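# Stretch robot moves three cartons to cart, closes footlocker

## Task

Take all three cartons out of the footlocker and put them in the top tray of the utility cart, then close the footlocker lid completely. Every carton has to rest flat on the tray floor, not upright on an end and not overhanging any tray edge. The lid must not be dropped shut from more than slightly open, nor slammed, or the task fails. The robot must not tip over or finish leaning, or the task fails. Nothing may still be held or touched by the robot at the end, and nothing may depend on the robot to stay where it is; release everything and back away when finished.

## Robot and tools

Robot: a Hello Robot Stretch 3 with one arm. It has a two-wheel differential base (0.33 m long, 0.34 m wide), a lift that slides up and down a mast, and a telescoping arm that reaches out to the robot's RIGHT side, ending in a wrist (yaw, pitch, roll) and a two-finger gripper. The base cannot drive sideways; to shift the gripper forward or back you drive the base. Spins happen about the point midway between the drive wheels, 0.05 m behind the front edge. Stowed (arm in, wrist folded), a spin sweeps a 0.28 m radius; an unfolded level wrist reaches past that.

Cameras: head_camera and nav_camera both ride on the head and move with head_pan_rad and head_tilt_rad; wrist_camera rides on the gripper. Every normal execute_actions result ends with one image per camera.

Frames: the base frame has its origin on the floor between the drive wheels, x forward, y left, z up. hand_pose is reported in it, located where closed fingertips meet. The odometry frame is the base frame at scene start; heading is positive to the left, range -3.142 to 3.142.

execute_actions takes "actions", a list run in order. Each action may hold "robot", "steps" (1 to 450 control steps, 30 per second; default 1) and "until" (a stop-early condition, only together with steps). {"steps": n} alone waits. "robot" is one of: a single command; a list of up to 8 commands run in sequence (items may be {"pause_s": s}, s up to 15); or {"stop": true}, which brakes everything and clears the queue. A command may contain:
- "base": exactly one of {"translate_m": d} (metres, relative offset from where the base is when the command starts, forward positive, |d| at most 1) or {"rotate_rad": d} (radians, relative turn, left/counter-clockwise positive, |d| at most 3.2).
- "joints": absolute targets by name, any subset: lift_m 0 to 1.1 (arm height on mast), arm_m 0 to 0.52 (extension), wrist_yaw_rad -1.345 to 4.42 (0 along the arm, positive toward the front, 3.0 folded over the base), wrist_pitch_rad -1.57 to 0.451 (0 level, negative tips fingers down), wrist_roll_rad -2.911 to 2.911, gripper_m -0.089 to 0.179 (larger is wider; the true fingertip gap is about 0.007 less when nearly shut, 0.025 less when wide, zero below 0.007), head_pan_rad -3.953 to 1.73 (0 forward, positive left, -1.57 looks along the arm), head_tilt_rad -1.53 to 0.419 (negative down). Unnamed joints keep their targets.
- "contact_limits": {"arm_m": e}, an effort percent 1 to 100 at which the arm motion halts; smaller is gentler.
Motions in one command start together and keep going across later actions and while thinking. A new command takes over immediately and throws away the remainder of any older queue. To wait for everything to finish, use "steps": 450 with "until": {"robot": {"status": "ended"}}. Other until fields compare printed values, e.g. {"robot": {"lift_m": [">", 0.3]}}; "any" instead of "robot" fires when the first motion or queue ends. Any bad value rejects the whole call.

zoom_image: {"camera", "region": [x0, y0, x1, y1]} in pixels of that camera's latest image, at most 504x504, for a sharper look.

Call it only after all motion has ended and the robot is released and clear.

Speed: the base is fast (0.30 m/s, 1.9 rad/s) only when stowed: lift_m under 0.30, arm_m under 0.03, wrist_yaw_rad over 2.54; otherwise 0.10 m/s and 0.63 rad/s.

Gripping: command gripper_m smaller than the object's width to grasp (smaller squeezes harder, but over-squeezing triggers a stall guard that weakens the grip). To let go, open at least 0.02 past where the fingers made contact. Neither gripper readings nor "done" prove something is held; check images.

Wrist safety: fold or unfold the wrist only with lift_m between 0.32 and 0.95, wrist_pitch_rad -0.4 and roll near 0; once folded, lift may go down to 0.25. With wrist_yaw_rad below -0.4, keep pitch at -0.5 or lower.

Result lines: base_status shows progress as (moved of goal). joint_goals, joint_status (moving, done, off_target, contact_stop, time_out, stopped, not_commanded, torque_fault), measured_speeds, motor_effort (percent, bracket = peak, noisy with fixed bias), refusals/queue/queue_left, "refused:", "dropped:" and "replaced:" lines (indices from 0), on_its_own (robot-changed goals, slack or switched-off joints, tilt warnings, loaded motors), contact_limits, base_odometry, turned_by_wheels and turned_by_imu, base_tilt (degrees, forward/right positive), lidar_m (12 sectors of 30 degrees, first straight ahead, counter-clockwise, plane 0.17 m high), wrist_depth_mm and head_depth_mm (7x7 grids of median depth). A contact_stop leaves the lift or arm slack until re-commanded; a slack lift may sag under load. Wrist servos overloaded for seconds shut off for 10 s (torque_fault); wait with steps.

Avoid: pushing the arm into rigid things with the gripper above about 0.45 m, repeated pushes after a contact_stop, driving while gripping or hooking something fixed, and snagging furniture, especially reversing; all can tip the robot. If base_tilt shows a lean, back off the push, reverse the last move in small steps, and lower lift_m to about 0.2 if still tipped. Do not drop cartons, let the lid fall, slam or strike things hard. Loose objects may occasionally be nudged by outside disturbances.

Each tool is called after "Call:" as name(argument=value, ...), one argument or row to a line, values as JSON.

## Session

Call:
execute_actions(
  actions=[],
)

Scene clock: 0.00 s.
robot.base_odometry: x=+0.000 y=+0.000 heading=+0.000 (m, m, rad; robot's odometry frame)
robot.turned_by_wheels: +0.000 (rad since the last result)
robot.turned_by_imu: +0.000 (rad since the last result)
robot.base_tilt: forward=+0.0 right=+1.6 (deg)
robot.lidar_m: 1.31 1.35 1.66 2.09 2.94 2.06 1.84 2.43 2.03 1.41 1.76 1.46
robot.head_depth_mm: 1403 1379 1374 1363 1361 1353 1341 / 1360 1351 1345 1342 1337 1327 1318 / 1341 1326 1319 1316 1307 1301 1297 / 1308 1296 1293 1291 1281 1275 1270 / 1285 1275 1273 1261 1263 1250 1244 / 1259 1252 1246 1242 1233 1232 1222 / 1248 1248 1236 1231 1228 1225 1216
robot.base_status: not_commanded
robot.joint_positions: lift_m=+0.414 arm_m=-0.002 wrist_yaw_rad=+2.830 wrist_pitch_rad=-0.551 wrist_roll_rad=+0.008 gripper_m=+0.037 head_pan_rad=+0.017 head_tilt_rad=-0.017
robot.joint_goals: lift_m=+0.414 arm_m=-0.002 wrist_yaw_rad=+2.830 wrist_pitch_rad=-0.551 wrist_roll_rad=+0.008 gripper_m=+0.037 head_pan_rad=+0.017 head_tilt_rad=-0.017
robot.joint_status: lift_m=not_commanded arm_m=not_commanded wrist_yaw_rad=not_commanded wrist_pitch_rad=not_commanded wrist_roll_rad=not_commanded gripper_m=not_commanded head_pan_rad=not_commanded head_tilt_rad=not_commanded
robot.measured_speeds: translate_m=+0.000 rotate_rad=+0.000 lift_m=+0.000 arm_m=+0.000 wrist_yaw_rad=+0.000 wrist_pitch_rad=+0.000 wrist_roll_rad=+0.000 head_pan_rad=+0.000 head_tilt_rad=+0.000
robot: refusals=0 queue=idle queue_left=0
robot.motor_effort: left_wheel=-1 right_wheel=-1 lift_m=+40 arm_m=-1 wrist_yaw_rad=-1 wrist_pitch_rad=+6 wrist_roll_rad=+0 gripper_m=+0 head_pan_rad=+0 head_tilt_rad=+3 (%)
robot.hand_pose: x=+0.0418 y=+0.0525 z=+0.3980 quat_wxyz=(+0.296, +0.704, +0.084, +0.640) (m; robot's base frame)
robot.wrist_depth_mm: - - - - - - - / - - - - - - - / - 937 944 957 971 944 955 / 753 778 787 784 772 773 795 / 659 - 692 660 670 679 674 / 566 555 - 590 602 575 584 / 504 522 - 506 509 514 518
pictures: head_camera (sideways: a quarter turn clockwise sets it upright), nav_camera (sideways: a quarter turn counterclockwise sets it upright), wrist_camera
Images, in order (width x height): head_camera 896x504, nav_camera 672x504, wrist_camera 644x364.

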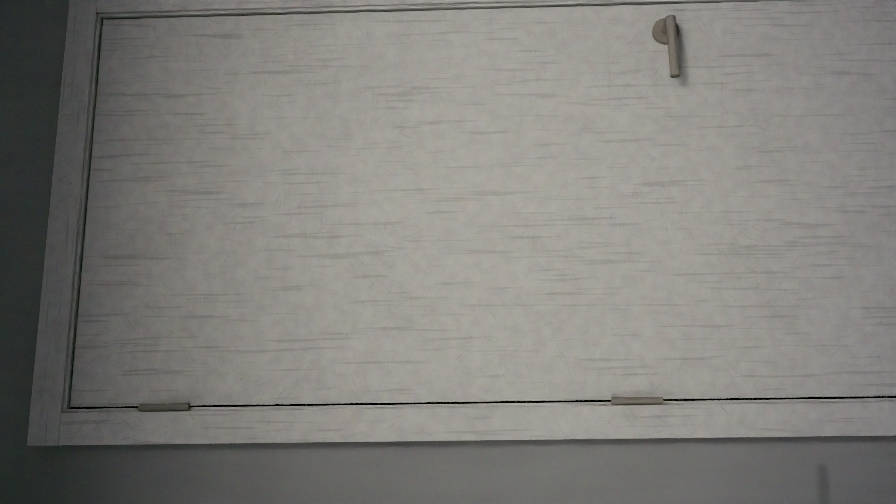

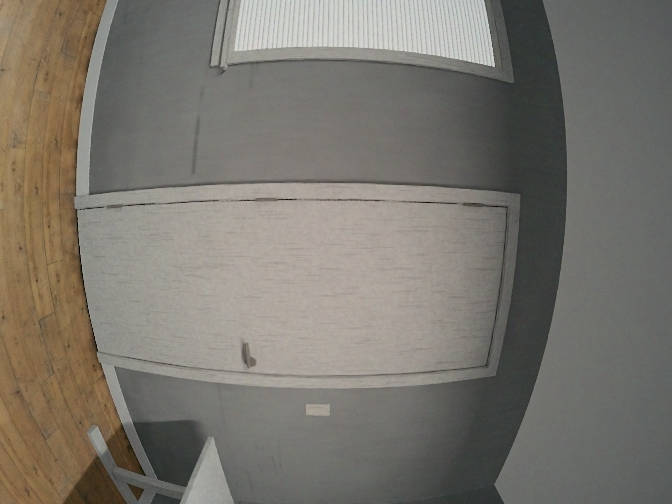

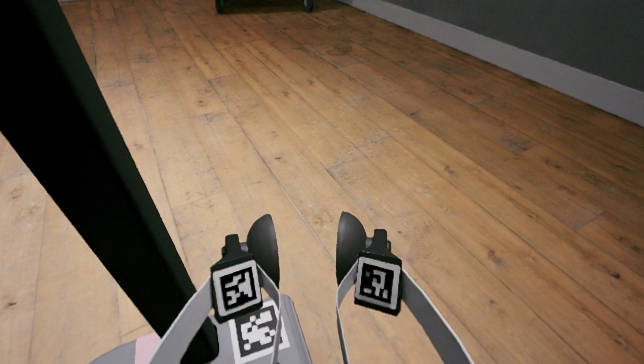

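Call:
execute_actions(
  actions=[
    {"robot":{"joints":{"head_pan_rad":-3.1,"head_tilt_rad":-0.5,"lift_m":0.28,"wrist_pitch_rad":-0.4}},"steps":200,"until":{"robot":{"head_pan_rad":["<",-3.05]}}},
  ],
)

Scene clock: 6.53 s.
robot.base_odometry: x=+0.000 y=+0.000 heading=+0.000 (m, m, rad; robot's odometry frame)
robot.turned_by_wheels: +0.000 (rad since the last result)
robot.turned_by_imu: +0.001 (rad since the last result)
robot.base_tilt: forward=-0.1 right=+1.6 (deg)
robot.lidar_m: 1.31 1.35 1.66 2.09 2.94 2.06 1.84 2.44 2.03 1.41 1.76 1.46
robot.head_depth_mm: 2164 2316 2504 2643 2138 1680 1390 / 2138 2280 2497 2164 2138 1683 1380 / 2106 2264 2458 2147 2139 1685 1389 / 2085 2211 2431 2158 2101 1691 1391 / 2049 2220 2385 2516 2127 1684 1391 / 2033 2180 2356 2547 2157 1690 1392 / 2005 2159 2310 2509 2157 1688 1389
robot.base_status: not_commanded
robot.joint_positions: lift_m=+0.286 arm_m=-0.002 wrist_yaw_rad=+2.830 wrist_pitch_rad=-0.419 wrist_roll_rad=+0.008 gripper_m=+0.037 head_pan_rad=-3.057 head_tilt_rad=-0.494
robot.joint_goals: lift_m=+0.280 arm_m=-0.002 wrist_yaw_rad=+2.830 wrist_pitch_rad=-0.400 wrist_roll_rad=+0.008 gripper_m=+0.037 head_pan_rad=-3.100 head_tilt_rad=-0.500
robot.joint_status: lift_m=moving arm_m=not_commanded wrist_yaw_rad=not_commanded wrist_pitch_rad=moving wrist_roll_rad=not_commanded gripper_m=not_commanded head_pan_rad=moving head_tilt_rad=moving
robot.measured_speeds: translate_m=+0.000 rotate_rad=+0.000 lift_m=-0.049 arm_m=+0.000 wrist_yaw_rad=+0.000 wrist_pitch_rad=+0.000 wrist_roll_rad=+0.000 head_pan_rad=-0.839 head_tilt_rad=+0.000
robot: refusals=0 queue=running queue_left=0
robot.motor_effort: left_wheel=-1(1) right_wheel=-1(1) lift_m=+22(41) arm_m=+0(0) wrist_yaw_rad=-1(2) wrist_pitch_rad=+8(8) wrist_roll_rad=+0(0) gripper_m=+0(1) head_pan_rad=-15(41) head_tilt_rad=-1(25) (%)
robot.hand_pose: x=+0.0475 y=+0.0702 z=+0.2981 quat_wxyz=(+0.253, +0.708, +0.037, +0.658) (m; robot's base frame)
robot.wrist_depth_mm: - - - - - - - / - - - - - - - / - 956 984 958 952 955 979 / - 736 732 730 742 734 726 / 569 586 618 590 593 592 593 / 492 - - 496 513 498 492 / 436 - - 429 429 425 426
pictures: head_camera (sideways: a quarter turn clockwise sets it upright), nav_camera (sideways: a quarter turn counterclockwise sets it upright), wrist_camera
Images, in order (width x height): head_camera 896x504, nav_camera 672x504, wrist_camera 644x364.

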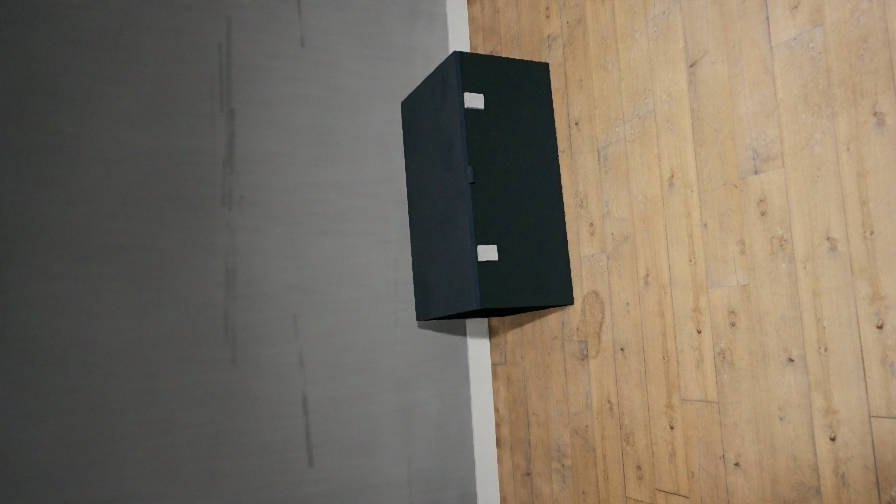

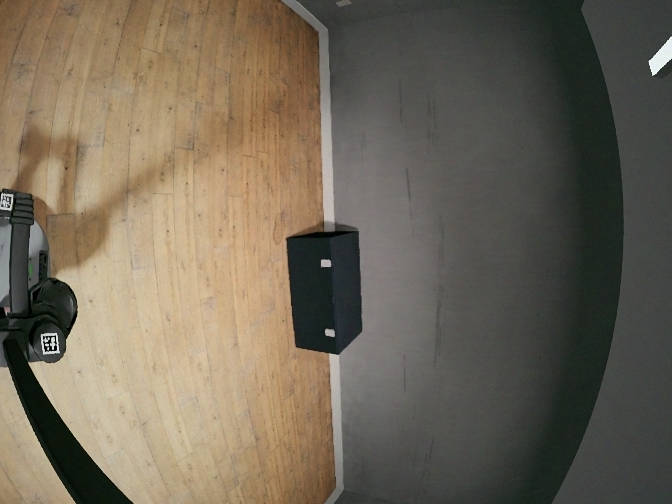

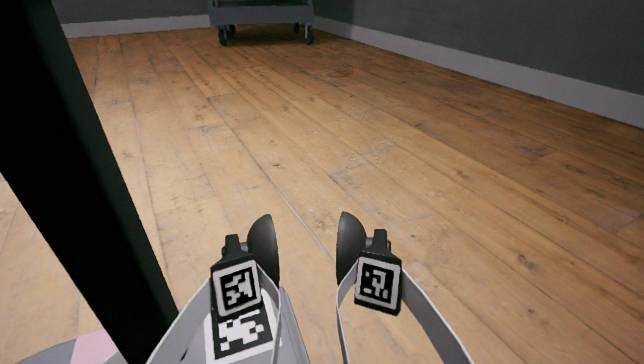

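Call:
execute_actions(
  actions=[
    {"robot":[{"base":{"rotate_rad":-0.035},"joints":{"head_tilt_rad":-0.8,"head_pan_rad":-3.14}},{"base":{"translate_m":-1.0}},{"base":{"translate_m":-0.25}}],"steps":400,"until":{"robot":{"status":"ended"}}},
  ],
)

Scene clock: 36.43 s.
robot.base_odometry: x=-1.249 y=+0.044 heading=-0.035 (m, m, rad; robot's odometry frame)
robot.turned_by_wheels: -0.035 (rad since the last result)
robot.turned_by_imu: -0.033 (rad since the last result)
robot.base_tilt: forward=-0.1 right=+1.7 (deg)
robot.lidar_m: 2.54 2.57 2.46 2.68 2.19 0.72 0.63 0.63 1.45 2.09 1.92 2.50
robot.head_depth_mm: 1162 1317 1529 1736 1220 1350 1182 / 1133 1281 1483 1364 1177 1321 1178 / 1105 1255 1435 1365 1161 1292 1183 / 1083 1215 1394 1365 1137 1257 1174 / 1057 1186 1351 1367 1141 1190 1179 / 1032 1162 1318 1413 1141 1122 1180 / 1016 1132 1277 1413 1164 1265 1177
robot.base_status: done (translate_m -0.2500 of -0.2500)
robot.joint_positions: lift_m=+0.281 arm_m=-0.002 wrist_yaw_rad=+2.830 wrist_pitch_rad=-0.418 wrist_roll_rad=+0.008 gripper_m=+0.037 head_pan_rad=-3.133 head_tilt_rad=-0.791
robot.joint_goals: lift_m=+0.280 arm_m=-0.002 wrist_yaw_rad=+2.830 wrist_pitch_rad=-0.400 wrist_roll_rad=+0.008 gripper_m=+0.037 head_pan_rad=-3.140 head_tilt_rad=-0.800
robot.joint_status: lift_m=done arm_m=not_commanded wrist_yaw_rad=not_commanded wrist_pitch_rad=done wrist_roll_rad=not_commanded gripper_m=not_commanded head_pan_rad=done head_tilt_rad=done
robot.measured_speeds: translate_m=+0.000 rotate_rad=+0.000 lift_m=+0.000 arm_m=+0.000 wrist_yaw_rad=+0.000 wrist_pitch_rad=+0.000 wrist_roll_rad=+0.000 head_pan_rad=+0.000 head_tilt_rad=+0.000
robot: refusals=0 queue=done queue_left=0
robot.motor_effort: left_wheel=+1(7) right_wheel=-4(12) lift_m=+25(23) arm_m=+0(1) wrist_yaw_rad=-1(1) wrist_pitch_rad=+7(9) wrist_roll_rad=+0(0) gripper_m=+0(0) head_pan_rad=-3(12) head_tilt_rad=-4(22) (%)
robot.hand_pose: x=+0.0476 y=+0.0704 z=+0.2932 quat_wxyz=(+0.253, +0.708, +0.037, +0.658) (m; robot's base frame)
robot.wrist_depth_mm: - - - - - - - / - - - - - - - / - 953 925 942 954 939 927 / - 725 725 714 727 735 719 / 564 580 611 586 576 588 583 / 485 - - 489 512 494 492 / 432 - - 425 425 422 423
pictures: head_camera (sideways: a quarter turn clockwise sets it upright), nav_camera (sideways: a quarter turn counterclockwise sets it upright), wrist_camera
Images, in order (width x height): head_camera 896x504, nav_camera 672x504, wrist_camera 644x364.

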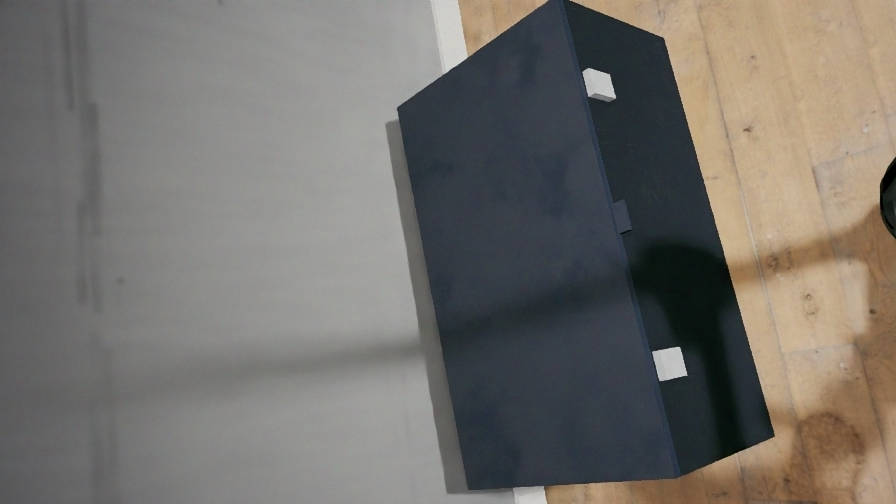

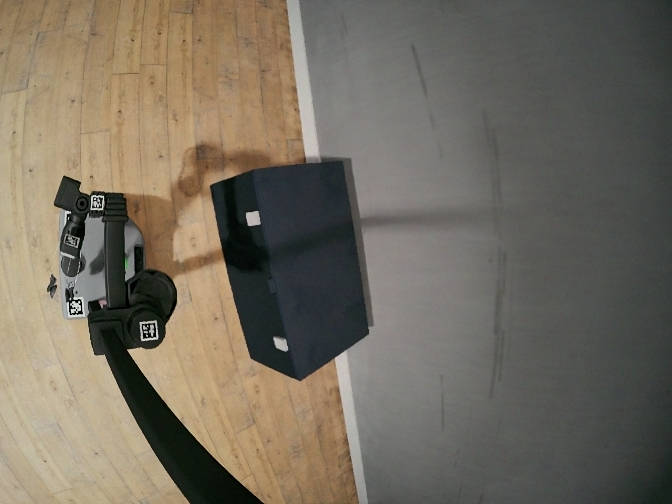

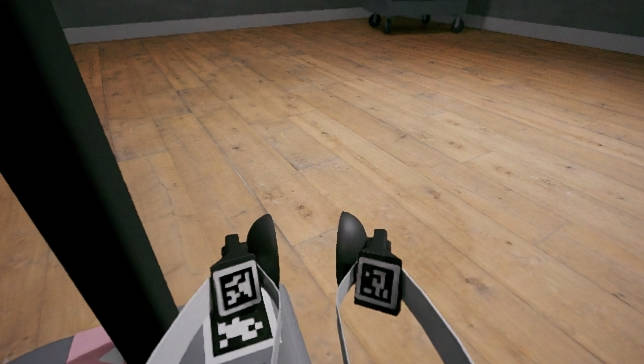

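Call:
execute_actions(
  actions=[
    {"robot":[{"base":{"translate_m":-0.325}},{"base":{"rotate_rad":-1.35},"joints":{"head_tilt_rad":-1.15,"head_pan_rad":-1.57}},{"joints":{"lift_m":0.5}}],"steps":400,"until":{"robot":{"lift_m":[">",0.36]}}},
    {"robot":{"joints":{"wrist_yaw_rad":1.6,"gripper_m":0.01}},"steps":200,"until":{"robot":{"wrist_yaw_rad":["<",1.8]}}},
    {"robot":{"joints":{"wrist_pitch_rad":-1.0}},"steps":200,"until":{"robot":{"wrist_pitch_rad":["<",-0.95]}}},
    {"robot":{"joints":{"wrist_yaw_rad":0}},"steps":200,"until":{"robot":{"status":"ended"}}},
  ],
)

Scene clock: 60.43 s.
robot.base_odometry: x=-1.574 y=+0.055 heading=-1.385 (m, m, rad; robot's odometry frame)
robot.turned_by_wheels: -1.350 (rad since the last result)
robot.turned_by_imu: -1.318 (rad since the last result)
robot.base_tilt: forward=-0.1 right=+1.6 (deg)
robot.lidar_m: 2.15 2.15 2.93 2.86 2.64 2.68 2.61 0.45 0.33 0.32 0.33 1.32
robot.head_depth_mm: 902 1088 1139 1034 992 1196 1121 / 900 1091 1136 1031 977 - - / 897 1086 1136 1027 969 - - / 898 1080 1133 1027 963 - - / 899 1078 1132 1025 963 1191 1105 / 896 1075 1132 1024 972 1188 1103 / 893 1076 1351 1411 1276 1189 1097
robot.base_status: done (rotate_rad -1.3499 of -1.3500)
robot.joint_positions: lift_m=+0.499 arm_m=-0.002 wrist_yaw_rad=+0.003 wrist_pitch_rad=-1.005 wrist_roll_rad=+0.008 gripper_m=+0.010 head_pan_rad=-1.577 head_tilt_rad=-1.136
robot.joint_goals: lift_m=+0.500 arm_m=-0.002 wrist_yaw_rad=+0.000 wrist_pitch_rad=-1.000 wrist_roll_rad=+0.008 gripper_m=+0.010 head_pan_rad=-1.570 head_tilt_rad=-1.150
robot.joint_status: lift_m=done arm_m=not_commanded wrist_yaw_rad=done wrist_pitch_rad=done wrist_roll_rad=not_commanded gripper_m=done head_pan_rad=done head_tilt_rad=done
robot.measured_speeds: translate_m=+0.000 rotate_rad=+0.000 lift_m=+0.000 arm_m=+0.000 wrist_yaw_rad=+0.000 wrist_pitch_rad=+0.000 wrist_roll_rad=+0.000 head_pan_rad=+0.000 head_tilt_rad=+0.000
robot: refusals=0 queue=done queue_left=0
robot.motor_effort: left_wheel=+1(9) right_wheel=-4(11) lift_m=+56(55) arm_m=-1(0) wrist_yaw_rad=-3(4) wrist_pitch_rad=+2(7) wrist_roll_rad=+0(0) gripper_m=+0(78) head_pan_rad=+3(41) head_tilt_rad=-5(26) (%)
robot.hand_pose: x=-0.0213 y=-0.2601 z=+0.4089 quat_wxyz=(+0.618, +0.340, -0.621, -0.342) (m; robot's base frame)
robot.wrist_depth_mm: 290 292 297 301 304 311 315 / 266 270 273 279 282 287 290 / 249 251 254 257 262 265 269 / 236 240 241 245 249 252 258 / 541 346 322 315 386 407 421 / 523 529 538 - 550 552 560 / 493 499 501 516 525 516 526
pictures: head_camera (sideways: a quarter turn clockwise sets it upright), nav_camera (sideways: a quarter turn counterclockwise sets it upright), wrist_camera
Images, in order (width x height): head_camera 896x504, nav_camera 672x504, wrist_camera 644x364.

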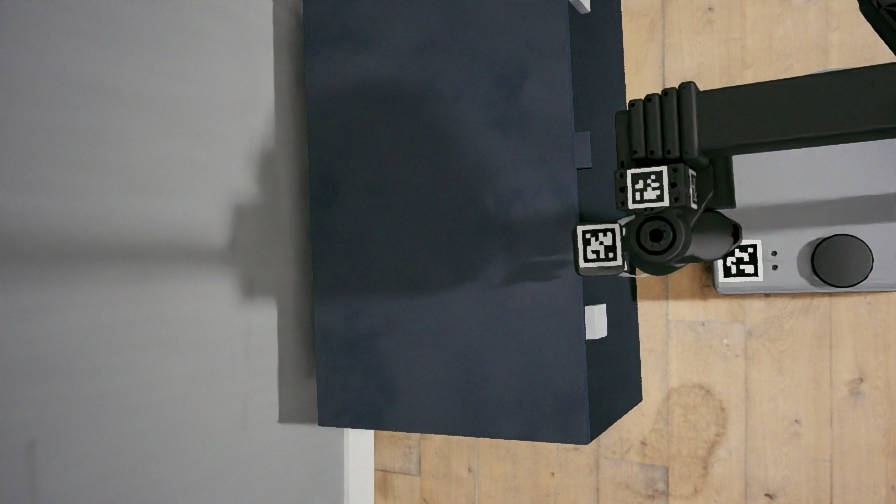

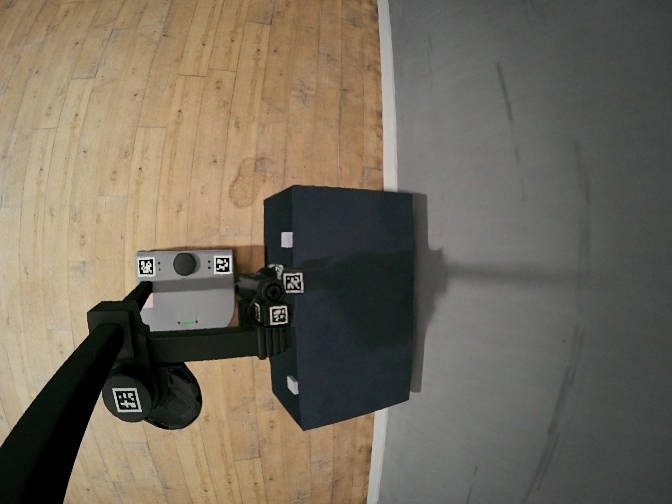

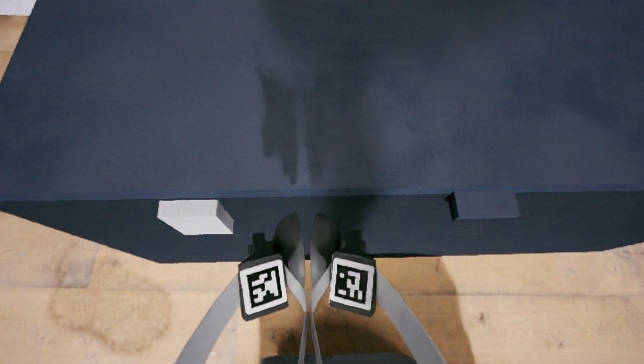

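Call:
execute_actions(
  actions=[
    {"robot":{"base":{"translate_m":-0.135}},"steps":200,"until":{"robot":{"status":"ended"}}},
  ],
)

Scene clock: 94.00 s.
robot.base_odometry: x=-1.599 y=+0.188 heading=-1.385 (m, m, rad; robot's odometry frame)
robot.turned_by_wheels: +0.000 (rad since the last result)
robot.turned_by_imu: +0.001 (rad since the last result)
robot.base_tilt: forward=+0.0 right=+1.6 (deg)
robot.lidar_m: 2.29 2.27 2.94 2.87 2.55 2.54 2.47 0.45 0.33 0.32 0.33 0.45
robot.head_depth_mm: 898 1083 1225 1033 995 1197 1124 / 894 1074 1140 1032 976 - - / 893 1075 1137 1033 969 - - / 893 1076 1130 1025 961 - - / 892 1072 1134 1026 972 1195 1103 / 888 1074 1129 1023 971 1189 1100 / 888 1070 1128 1025 960 1189 1103
robot.base_status: done (translate_m -0.1350 of -0.1350)
robot.joint_positions: lift_m=+0.499 arm_m=-0.002 wrist_yaw_rad=+0.003 wrist_pitch_rad=-1.006 wrist_roll_rad=+0.008 gripper_m=+0.010 head_pan_rad=-1.577 head_tilt_rad=-1.136
robot.joint_goals: lift_m=+0.500 arm_m=-0.002 wrist_yaw_rad=+0.000 wrist_pitch_rad=-1.000 wrist_roll_rad=+0.008 gripper_m=+0.010 head_pan_rad=-1.570 head_tilt_rad=-1.150
robot.joint_status: lift_m=done arm_m=not_commanded wrist_yaw_rad=done wrist_pitch_rad=done wrist_roll_rad=not_commanded gripper_m=done head_pan_rad=done head_tilt_rad=done
robot.measured_speeds: translate_m=+0.000 rotate_rad=+0.000 lift_m=+0.000 arm_m=+0.000 wrist_yaw_rad=+0.000 wrist_pitch_rad=+0.000 wrist_roll_rad=+0.000 head_pan_rad=+0.000 head_tilt_rad=+0.000
robot: refusals=0 queue=done queue_left=0
robot.motor_effort: left_wheel=+1(3) right_wheel=-5(9) lift_m=+56(56) arm_m=-1(1) wrist_yaw_rad=-3(4) wrist_pitch_rad=+2(2) wrist_roll_rad=+0(0) gripper_m=+0(0) head_pan_rad=+3(3) head_tilt_rad=-6(6) (%)
robot.hand_pose: x=-0.0213 y=-0.2601 z=+0.4089 quat_wxyz=(+0.618, +0.340, -0.621, -0.342) (m; robot's base frame)
robot.wrist_depth_mm: 290 293 296 303 306 311 315 / 266 269 274 277 282 284 291 / 249 252 255 259 261 265 269 / 236 239 243 246 252 255 257 / 292 348 355 318 396 411 432 / 524 534 537 - 546 548 556 / 490 499 509 515 522 516 525
pictures: head_camera (sideways: a quarter turn clockwise sets it upright), nav_camera (sideways: a quarter turn counterclockwise sets it upright), wrist_camera
Images, in order (width x height): head_camera 896x504, nav_camera 672x504, wrist_camera 644x364.

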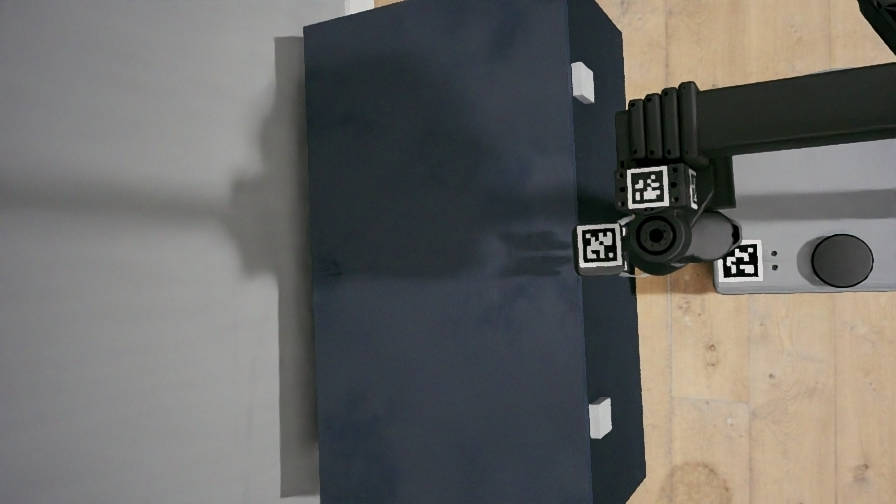

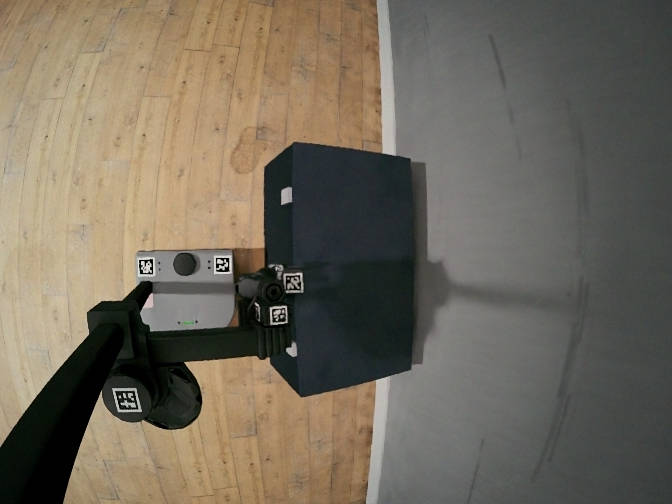

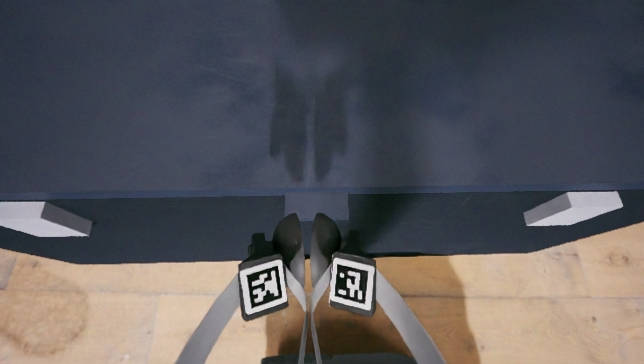

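Call:
execute_actions(
  actions=[
    {"robot":[{"base":{"translate_m":-0.007},"joints":{"lift_m":0.405}},{"joints":{"arm_m":0.04},"contact_limits":{"arm_m":15}}],"steps":200,"until":{"robot":{"status":"ended"}}},
  ],
)

Scene clock: 115.13 s.
robot.base_odometry: x=-1.600 y=+0.194 heading=-1.385 (m, m, rad; robot's odometry frame)
robot.turned_by_wheels: +0.000 (rad since the last result)
robot.turned_by_imu: +0.001 (rad since the last result)
robot.base_tilt: forward=+0.0 right=+1.6 (deg)
robot.lidar_m: 2.29 2.27 2.94 2.87 2.55 2.53 2.47 0.45 0.33 0.32 0.33 0.45
robot.head_depth_mm: 896 1081 1228 1034 994 1199 1123 / 895 1079 1139 1028 978 1207 - / 892 1072 1138 1032 964 - - / 893 1076 1135 1029 961 1209 - / 893 1073 1130 1024 974 1192 1103 / 891 1066 1126 1025 971 1191 1102 / 888 1068 1128 1021 958 1189 1101
robot.base_status: done (translate_m -0.0070 of -0.0070)
robot.joint_positions: lift_m=+0.405 arm_m=+0.040 wrist_yaw_rad=+0.002 wrist_pitch_rad=-1.037 wrist_roll_rad=+0.008 gripper_m=+0.010 head_pan_rad=-1.577 head_tilt_rad=-1.136
robot.joint_goals: lift_m=+0.405 arm_m=+0.040 wrist_yaw_rad=+0.000 wrist_pitch_rad=-1.000 wrist_roll_rad=+0.008 gripper_m=+0.010 head_pan_rad=-1.570 head_tilt_rad=-1.150
robot.joint_status: lift_m=done arm_m=done wrist_yaw_rad=done wrist_pitch_rad=done wrist_roll_rad=not_commanded gripper_m=done head_pan_rad=done head_tilt_rad=done
robot.measured_speeds: translate_m=+0.000 rotate_rad=+0.000 lift_m=+0.000 arm_m=+0.000 wrist_yaw_rad=+0.000 wrist_pitch_rad=+0.000 wrist_roll_rad=+0.000 head_pan_rad=+0.000 head_tilt_rad=+0.000
robot: refusals=0 queue=done queue_left=0
robot.motor_effort: left_wheel=+2(4) right_wheel=-4(10) lift_m=+26(54) arm_m=+4(5) wrist_yaw_rad=-3(3) wrist_pitch_rad=+15(15) wrist_roll_rad=+0(0) gripper_m=+0(1) head_pan_rad=+3(3) head_tilt_rad=-6(5) (%)
robot.contact_limits: arm_m 15 (drawing in: default 20, maximum 32; extending or still: default 26, maximum 43)
robot.hand_pose: x=-0.0214 y=-0.2942 z=+0.3113 quat_wxyz=(+0.612, +0.350, -0.616, -0.351) (m; robot's base frame)
robot.wrist_depth_mm: 159 161 163 165 167 171 173 / 148 151 153 154 157 158 161 / 139 141 142 144 147 148 150 / 134 136 137 139 142 145 150 / 218 225 204 139 257 271 281 / 432 434 440 - 452 456 465 / 414 411 421 424 433 439 439
pictures: head_camera (sideways: a quarter turn clockwise sets it upright), nav_camera (sideways: a quarter turn counterclockwise sets it upright), wrist_camera
Images, in order (width x height): head_camera 896x504, nav_camera 672x504, wrist_camera 644x364.

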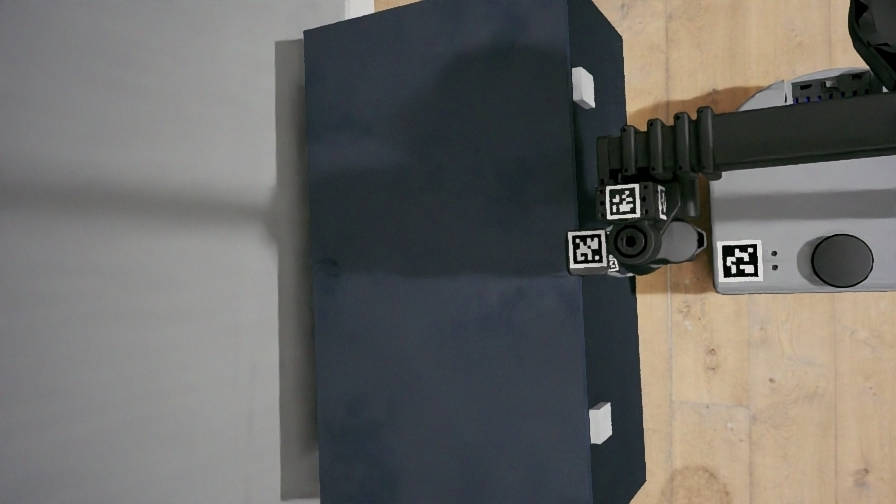

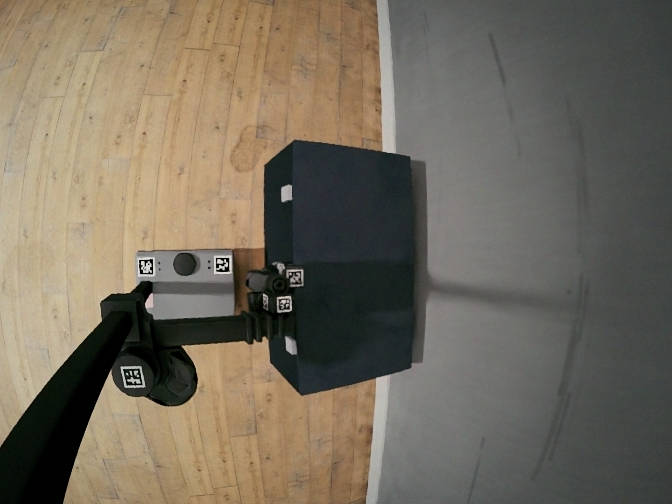

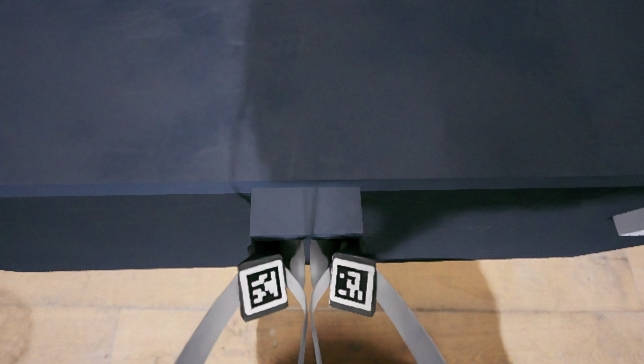

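Call:
execute_actions(
  actions=[
    {"robot":[{"joints":{"arm_m":0.04,"lift_m":0.43}},{"joints":{"arm_m":0.043,"lift_m":0.47}},{"joints":{"arm_m":0.051,"lift_m":0.52}}],"steps":250,"until":{"robot":{"status":"ended"}}},
  ],
)

Scene clock: 124.30 s.
robot.base_odometry: x=-1.600 y=+0.194 heading=-1.385 (m, m, rad; robot's odometry frame)
robot.turned_by_wheels: +0.000 (rad since the last result)
robot.turned_by_imu: +0.001 (rad since the last result)
robot.base_tilt: forward=-0.1 right=+1.6 (deg)
robot.lidar_m: 2.29 2.27 2.94 2.87 2.55 2.54 2.47 0.45 0.33 0.32 0.33 0.45
robot.head_depth_mm: 896 1081 1228 1034 994 1197 1124 / 895 1078 1138 1032 977 - - / 894 1077 1139 1031 966 1207 - / 894 1077 1136 1026 973 1207 - / 891 1076 1137 1027 973 1193 1107 / 889 1067 1130 1026 971 1190 1104 / 890 1076 1128 1021 955 1191 1103
robot.base_status: done (translate_m -0.0070 of -0.0070)
robot.joint_positions: lift_m=+0.519 arm_m=+0.051 wrist_yaw_rad=+0.002 wrist_pitch_rad=-1.010 wrist_roll_rad=+0.008 gripper_m=+0.010 head_pan_rad=-1.577 head_tilt_rad=-1.136
robot.joint_goals: lift_m=+0.520 arm_m=+0.051 wrist_yaw_rad=+0.000 wrist_pitch_rad=-1.000 wrist_roll_rad=+0.008 gripper_m=+0.010 head_pan_rad=-1.570 head_tilt_rad=-1.150
robot.joint_status: lift_m=done arm_m=done wrist_yaw_rad=done wrist_pitch_rad=done wrist_roll_rad=not_commanded gripper_m=done head_pan_rad=done head_tilt_rad=done
robot.measured_speeds: translate_m=+0.000 rotate_rad=+0.000 lift_m=+0.000 arm_m=+0.000 wrist_yaw_rad=+0.000 wrist_pitch_rad=+0.000 wrist_roll_rad=+0.000 head_pan_rad=+0.000 head_tilt_rad=+0.000
robot: refusals=0 queue=done queue_left=0
robot.motor_effort: left_wheel=+1(1) right_wheel=-4(4) lift_m=+55(80) arm_m=+3(5) wrist_yaw_rad=-2(3) wrist_pitch_rad=+4(46) wrist_roll_rad=+0(0) gripper_m=+0(2) head_pan_rad=+3(3) head_tilt_rad=-6(7) (%)
robot.hand_pose: x=-0.0214 y=-0.3116 z=+0.4284 quat_wxyz=(+0.617, +0.341, -0.621, -0.343) (m; robot's base frame)
robot.wrist_depth_mm: 308 316 322 324 331 335 340 / 289 293 297 301 305 309 314 / 268 274 278 279 286 287 292 / 253 253 258 261 264 268 269 / 237 240 243 250 248 249 257 / 283 384 355 - 537 550 565 / 520 509 522 532 530 540 542
pictures: head_camera (sideways: a quarter turn clockwise sets it upright), nav_camera (sideways: a quarter turn counterclockwise sets it upright), wrist_camera
Images, in order (width x height): head_camera 896x504, nav_camera 672x504, wrist_camera 644x364.

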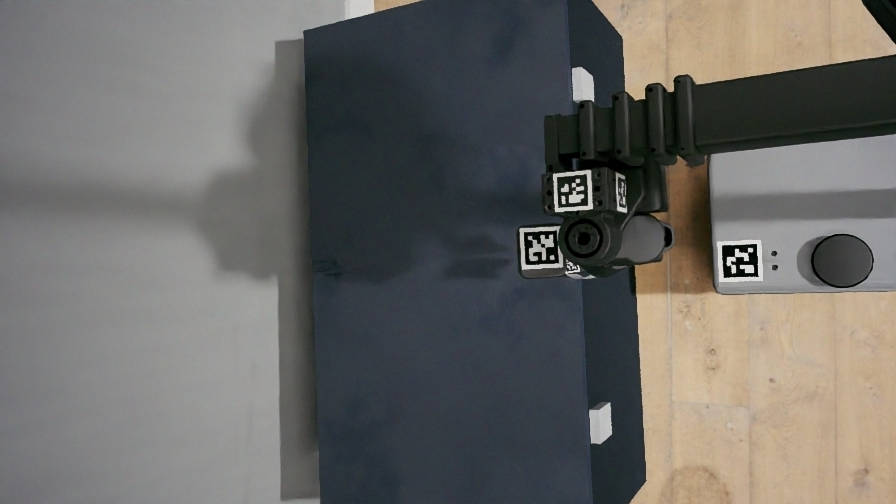

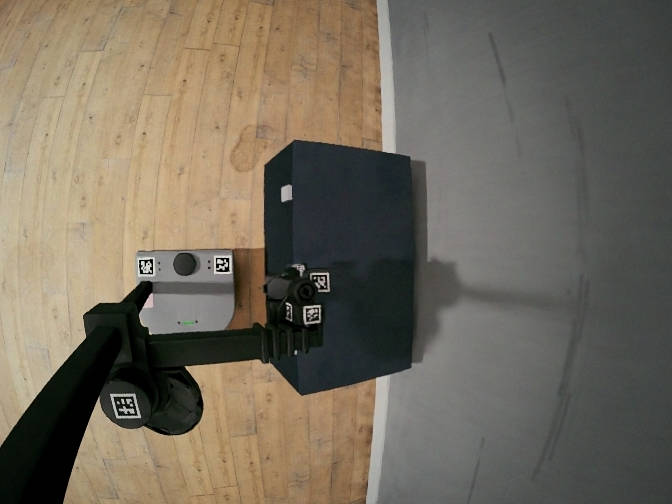

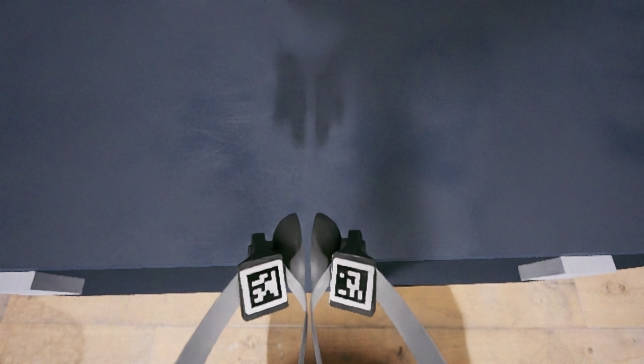

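Call:
execute_actions(
  actions=[
    {"robot":[{"joints":{"arm_m":0.0,"lift_m":0.47}},{"joints":{"lift_m":0.407}},{"joints":{"arm_m":0.042},"contact_limits":{"arm_m":15}},{"joints":{"arm_m":0.052,"lift_m":0.422}}],"steps":300,"until":{"robot":{"status":"ended"}}},
  ],
)

Scene clock: 137.63 s.
robot.base_odometry: x=-1.600 y=+0.194 heading=-1.385 (m, m, rad; robot's odometry frame)
robot.turned_by_wheels: +0.000 (rad since the last result)
robot.turned_by_imu: +0.002 (rad since the last result)
robot.base_tilt: forward=+0.0 right=+1.6 (deg)
robot.lidar_m: 2.29 2.27 2.94 2.87 2.55 2.54 2.47 0.45 0.33 0.32 0.33 0.45
robot.head_depth_mm: 895 1079 1230 1034 992 1196 1120 / 894 1081 1137 1031 979 1207 - / 893 1075 1134 1028 961 - - / 894 1071 1129 1026 962 1207 - / 888 1075 1133 1026 972 1190 1103 / 891 1072 1131 1023 968 1187 1099 / 888 1069 1127 1023 958 1187 1098
robot.base_status: done (translate_m -0.0070 of -0.0070)
robot.joint_positions: lift_m=+0.421 arm_m=+0.051 wrist_yaw_rad=+0.002 wrist_pitch_rad=-1.119 wrist_roll_rad=+0.008 gripper_m=+0.010 head_pan_rad=-1.577 head_tilt_rad=-1.136
robot.joint_goals: lift_m=+0.422 arm_m=+0.052 wrist_yaw_rad=+0.000 wrist_pitch_rad=-1.000 wrist_roll_rad=+0.008 gripper_m=+0.010 head_pan_rad=-1.570 head_tilt_rad=-1.150
robot.joint_status: lift_m=done arm_m=done wrist_yaw_rad=done wrist_pitch_rad=done wrist_roll_rad=not_commanded gripper_m=done head_pan_rad=done head_tilt_rad=done
robot.measured_speeds: translate_m=+0.000 rotate_rad=+0.000 lift_m=+0.000 arm_m=+0.000 wrist_yaw_rad=+0.000 wrist_pitch_rad=+0.000 wrist_roll_rad=+0.000 head_pan_rad=+0.000 head_tilt_rad=+0.000
robot: refusals=0 queue=done queue_left=0
robot.on_its_own: wrist_pitch_rad is at rest, and its effort (+49) is outside its rest range (-20 to +32)
robot.motor_effort: left_wheel=+1(1) right_wheel=-4(5) lift_m=+73(84) arm_m=+5(7) wrist_yaw_rad=-3(3) wrist_pitch_rad=+49(51) wrist_roll_rad=+0(0) gripper_m=+0(3) head_pan_rad=+3(3) head_tilt_rad=-6(6) (%)
robot.hand_pose: x=-0.0214 y=-0.2865 z=+0.3186 quat_wxyz=(+0.597, +0.375, -0.601, -0.377) (m; robot's base frame)
robot.wrist_depth_mm: 155 157 159 162 164 167 169 / 147 150 152 154 156 159 160 / 141 142 144 147 149 151 153 / 148 150 147 147 164 170 175 / 326 340 358 150 419 458 484 / 441 444 457 - 465 465 470 / 425 427 437 441 444 450 457
pictures: head_camera (sideways: a quarter turn clockwise sets it upright), nav_camera (sideways: a quarter turn counterclockwise sets it upright), wrist_camera
Images, in order (width x height): head_camera 896x504, nav_camera 672x504, wrist_camera 644x364.

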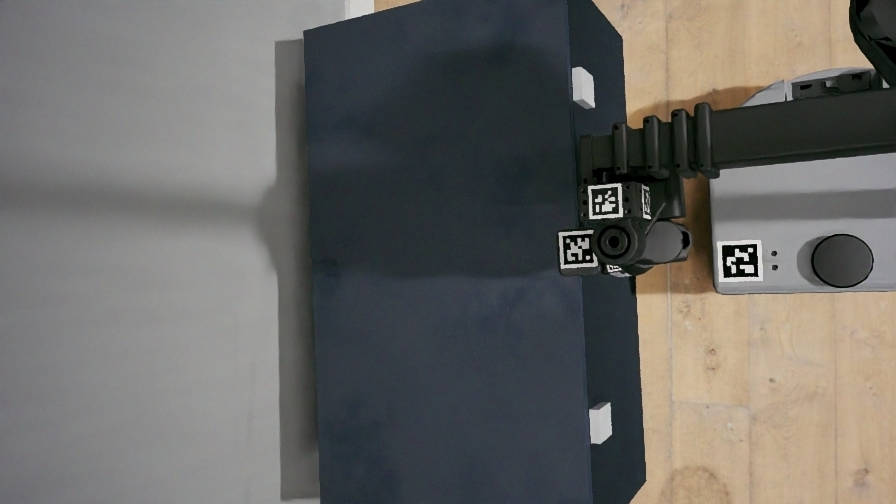

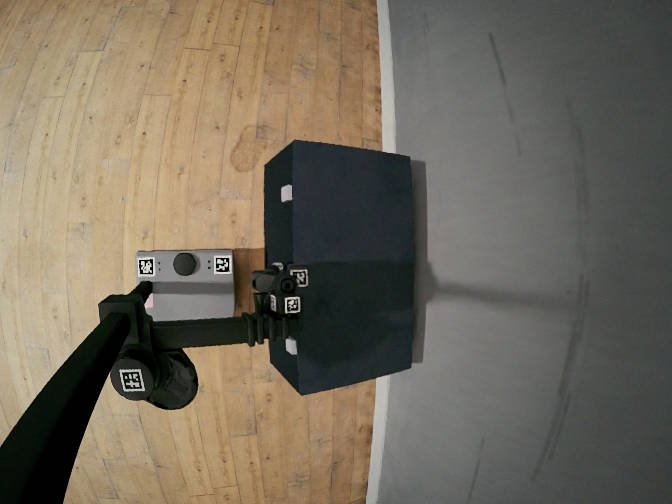

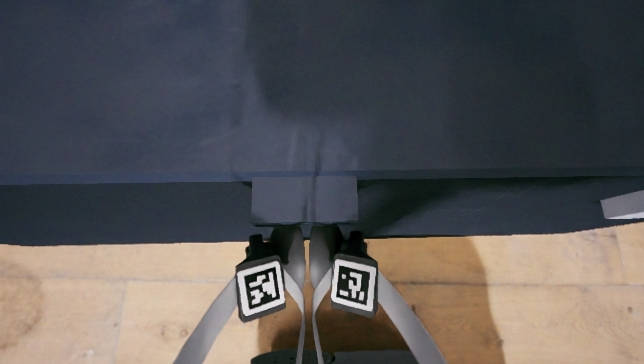

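Call:
execute_actions(
  actions=[
    {"robot":[{"joints":{"arm_m":0.047,"lift_m":0.436}}],"steps":100,"until":{"robot":{"status":"ended"}}},
  ],
)

Scene clock: 143.33 s.
robot.base_odometry: x=-1.600 y=+0.194 heading=-1.385 (m, m, rad; robot's odometry frame)
robot.turned_by_wheels: +0.000 (rad since the last result)
robot.turned_by_imu: +0.001 (rad since the last result)
robot.base_tilt: forward=-0.1 right=+1.6 (deg)
robot.lidar_m: 2.29 2.27 2.93 2.88 2.56 2.54 2.47 0.45 0.33 0.32 0.33 0.45
robot.head_depth_mm: 893 1081 1231 1035 992 1197 1124 / 896 1079 1141 1030 976 1209 - / 893 1075 1139 1030 964 - - / 892 1076 1137 1027 963 1203 - / 890 1072 1132 1024 972 1192 1104 / 891 1071 1132 1024 969 1193 1101 / 890 1072 1125 1020 958 1188 1097
robot.base_status: done (translate_m -0.0070 of -0.0070)
robot.joint_positions: lift_m=+0.435 arm_m=+0.047 wrist_yaw_rad=+0.002 wrist_pitch_rad=-1.128 wrist_roll_rad=+0.008 gripper_m=+0.010 head_pan_rad=-1.577 head_tilt_rad=-1.136
robot.joint_goals: lift_m=+0.436 arm_m=+0.047 wrist_yaw_rad=+0.000 wrist_pitch_rad=-1.000 wrist_roll_rad=+0.008 gripper_m=+0.010 head_pan_rad=-1.570 head_tilt_rad=-1.150
robot.joint_status: lift_m=done arm_m=done wrist_yaw_rad=done wrist_pitch_rad=done wrist_roll_rad=not_commanded gripper_m=done head_pan_rad=done head_tilt_rad=done
robot.measured_speeds: translate_m=+0.000 rotate_rad=+0.000 lift_m=+0.000 arm_m=+0.000 wrist_yaw_rad=+0.000 wrist_pitch_rad=+0.000 wrist_roll_rad=+0.000 head_pan_rad=+0.000 head_tilt_rad=+0.000
robot: refusals=0 queue=done queue_left=0
robot.on_its_own: wrist_pitch_rad is at rest, and its effort (+53) is outside its rest range (-20 to +32)
robot.motor_effort: left_wheel=+1(1) right_wheel=-4(4) lift_m=+62(72) arm_m=+1(3) wrist_yaw_rad=-2(2) wrist_pitch_rad=+53(53) wrist_roll_rad=+0(0) gripper_m=-1(1) head_pan_rad=+3(3) head_tilt_rad=-5(6) (%)
robot.hand_pose: x=-0.0214 y=-0.2797 z=+0.3321 quat_wxyz=(+0.596, +0.377, -0.599, -0.379) (m; robot's base frame)
robot.wrist_depth_mm: 170 171 174 177 181 183 185 / 162 164 166 169 170 173 176 / 155 157 159 161 163 165 168 / 172 175 178 162 192 197 203 / 394 410 432 362 482 494 502 / 452 461 467 - 480 485 490 / 440 440 450 459 462 461 469
pictures: head_camera (sideways: a quarter turn clockwise sets it upright), nav_camera (sideways: a quarter turn counterclockwise sets it upright), wrist_camera
Images, in order (width x height): head_camera 896x504, nav_camera 672x504, wrist_camera 644x364.

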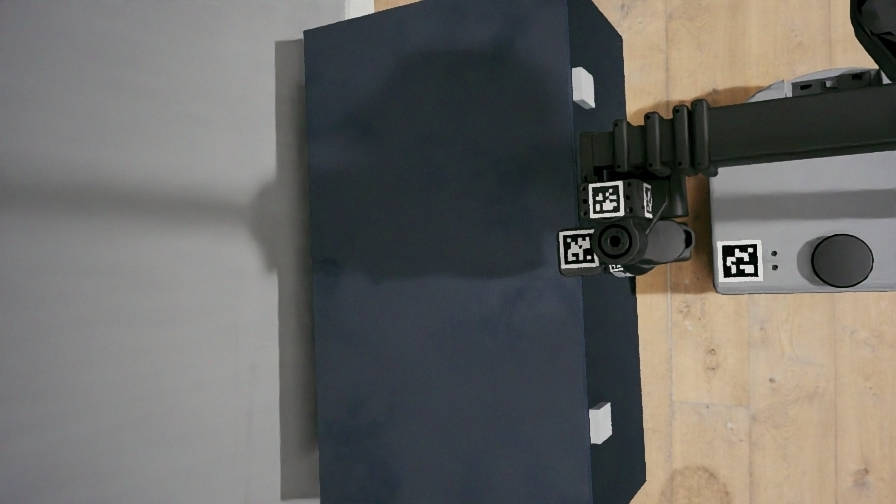

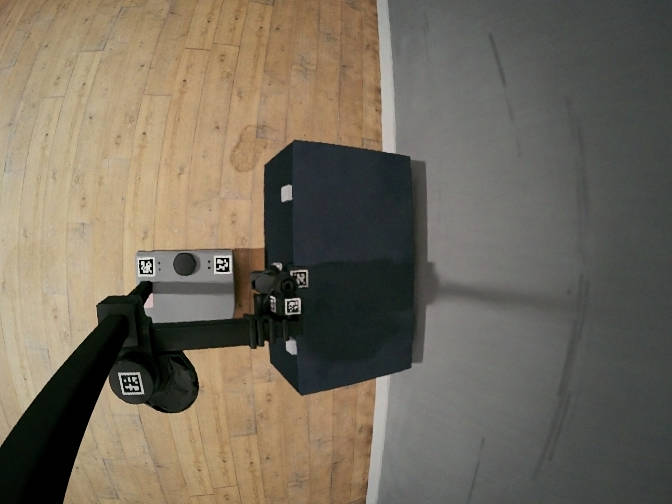

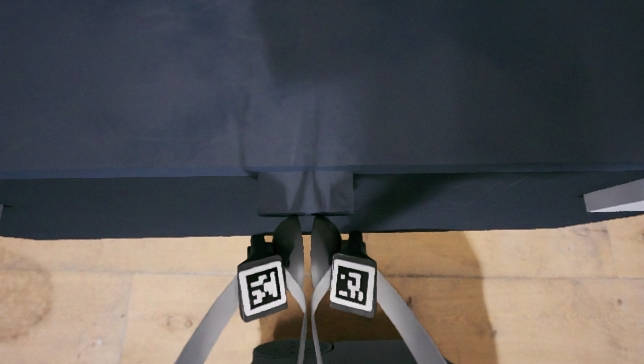

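Call:
execute_actions(
  actions=[
    {"robot":[{"joints":{"arm_m":0.0}}],"steps":100,"until":{"robot":{"status":"ended"}}},
  ],
)

Scene clock: 147.60 s.
robot.base_odometry: x=-1.600 y=+0.194 heading=-1.385 (m, m, rad; robot's odometry frame)
robot.turned_by_wheels: +0.000 (rad since the last result)
robot.turned_by_imu: +0.001 (rad since the last result)
robot.base_tilt: forward=-0.1 right=+1.6 (deg)
robot.lidar_m: 2.30 2.26 2.94 2.87 2.56 2.53 2.47 0.45 0.33 0.32 0.33 0.45
robot.head_depth_mm: 895 1082 1230 1032 994 1199 1119 / 896 1080 1139 1033 981 1210 - / 895 1078 1137 1029 978 - - / 893 1075 1133 1027 964 - - / 892 1070 1132 1025 972 1189 1105 / 891 1071 1128 1028 972 1188 1103 / 888 1067 1130 1022 958 1189 1104
robot.base_status: done (translate_m -0.0070 of -0.0070)
robot.joint_positions: lift_m=+0.435 arm_m=+0.000 wrist_yaw_rad=+0.002 wrist_pitch_rad=-1.011 wrist_roll_rad=+0.008 gripper_m=+0.010 head_pan_rad=-1.577 head_tilt_rad=-1.136
robot.joint_goals: lift_m=+0.436 arm_m=+0.000 wrist_yaw_rad=+0.000 wrist_pitch_rad=-1.000 wrist_roll_rad=+0.008 gripper_m=+0.010 head_pan_rad=-1.570 head_tilt_rad=-1.150
robot.joint_status: lift_m=done arm_m=done wrist_yaw_rad=done wrist_pitch_rad=done wrist_roll_rad=not_commanded gripper_m=done head_pan_rad=done head_tilt_rad=done
robot.measured_speeds: translate_m=+0.000 rotate_rad=+0.000 lift_m=+0.000 arm_m=+0.000 wrist_yaw_rad=+0.000 wrist_pitch_rad=+0.000 wrist_roll_rad=+0.000 head_pan_rad=+0.000 head_tilt_rad=+0.000
robot: refusals=0 queue=done queue_left=0
robot.motor_effort: left_wheel=+1(1) right_wheel=-4(4) lift_m=+56(62) arm_m=-3(3) wrist_yaw_rad=-2(3) wrist_pitch_rad=+4(53) wrist_roll_rad=+0(0) gripper_m=+0(0) head_pan_rad=+3(3) head_tilt_rad=-6(6) (%)
robot.hand_pose: x=-0.0214 y=-0.2610 z=+0.3443 quat_wxyz=(+0.617, +0.342, -0.620, -0.343) (m; robot's base frame)
robot.wrist_depth_mm: 205 208 211 213 217 220 225 / 191 193 195 198 200 203 206 / 178 179 182 185 188 190 194 / 212 217 219 186 234 239 228 / 339 352 358 317 396 417 514 / 466 472 478 - 488 488 499 / 441 447 450 458 461 461 469
pictures: head_camera (sideways: a quarter turn clockwise sets it upright), nav_camera (sideways: a quarter turn counterclockwise sets it upright), wrist_camera
Images, in order (width x height): head_camera 896x504, nav_camera 672x504, wrist_camera 644x364.

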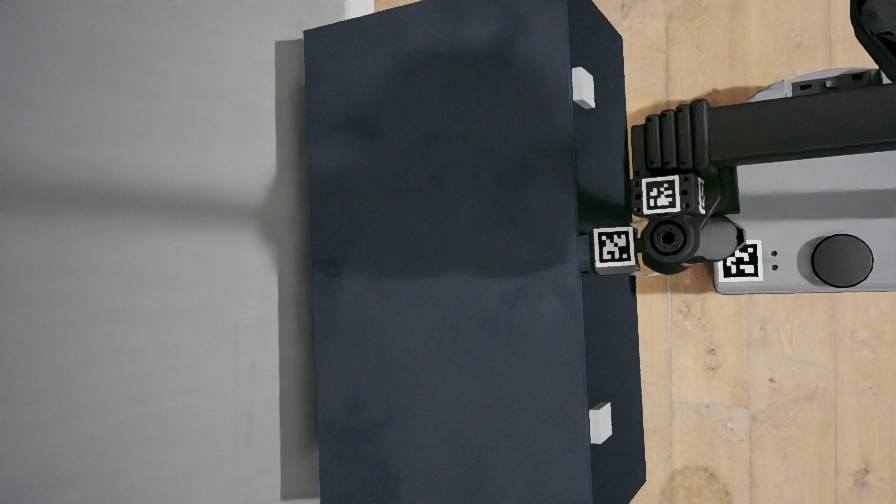

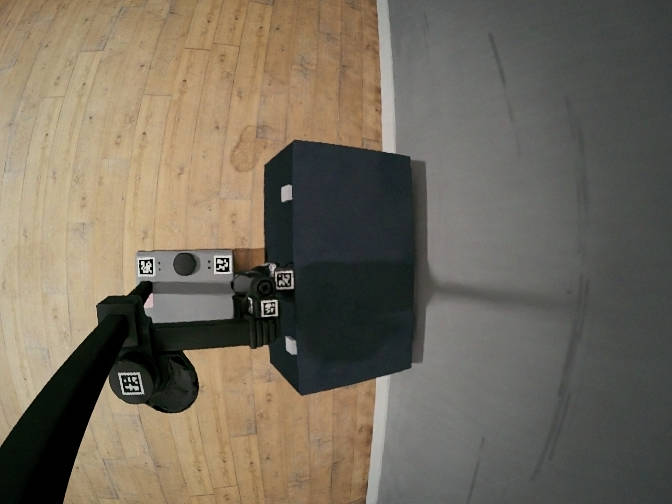

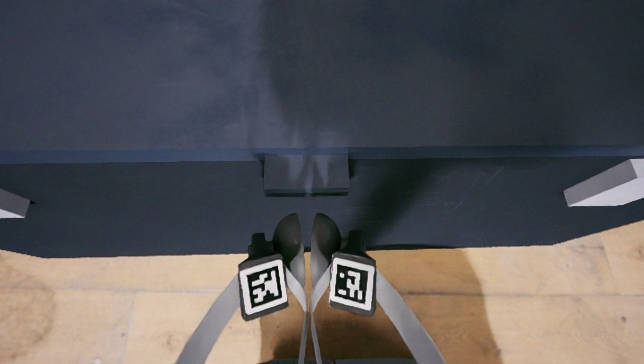

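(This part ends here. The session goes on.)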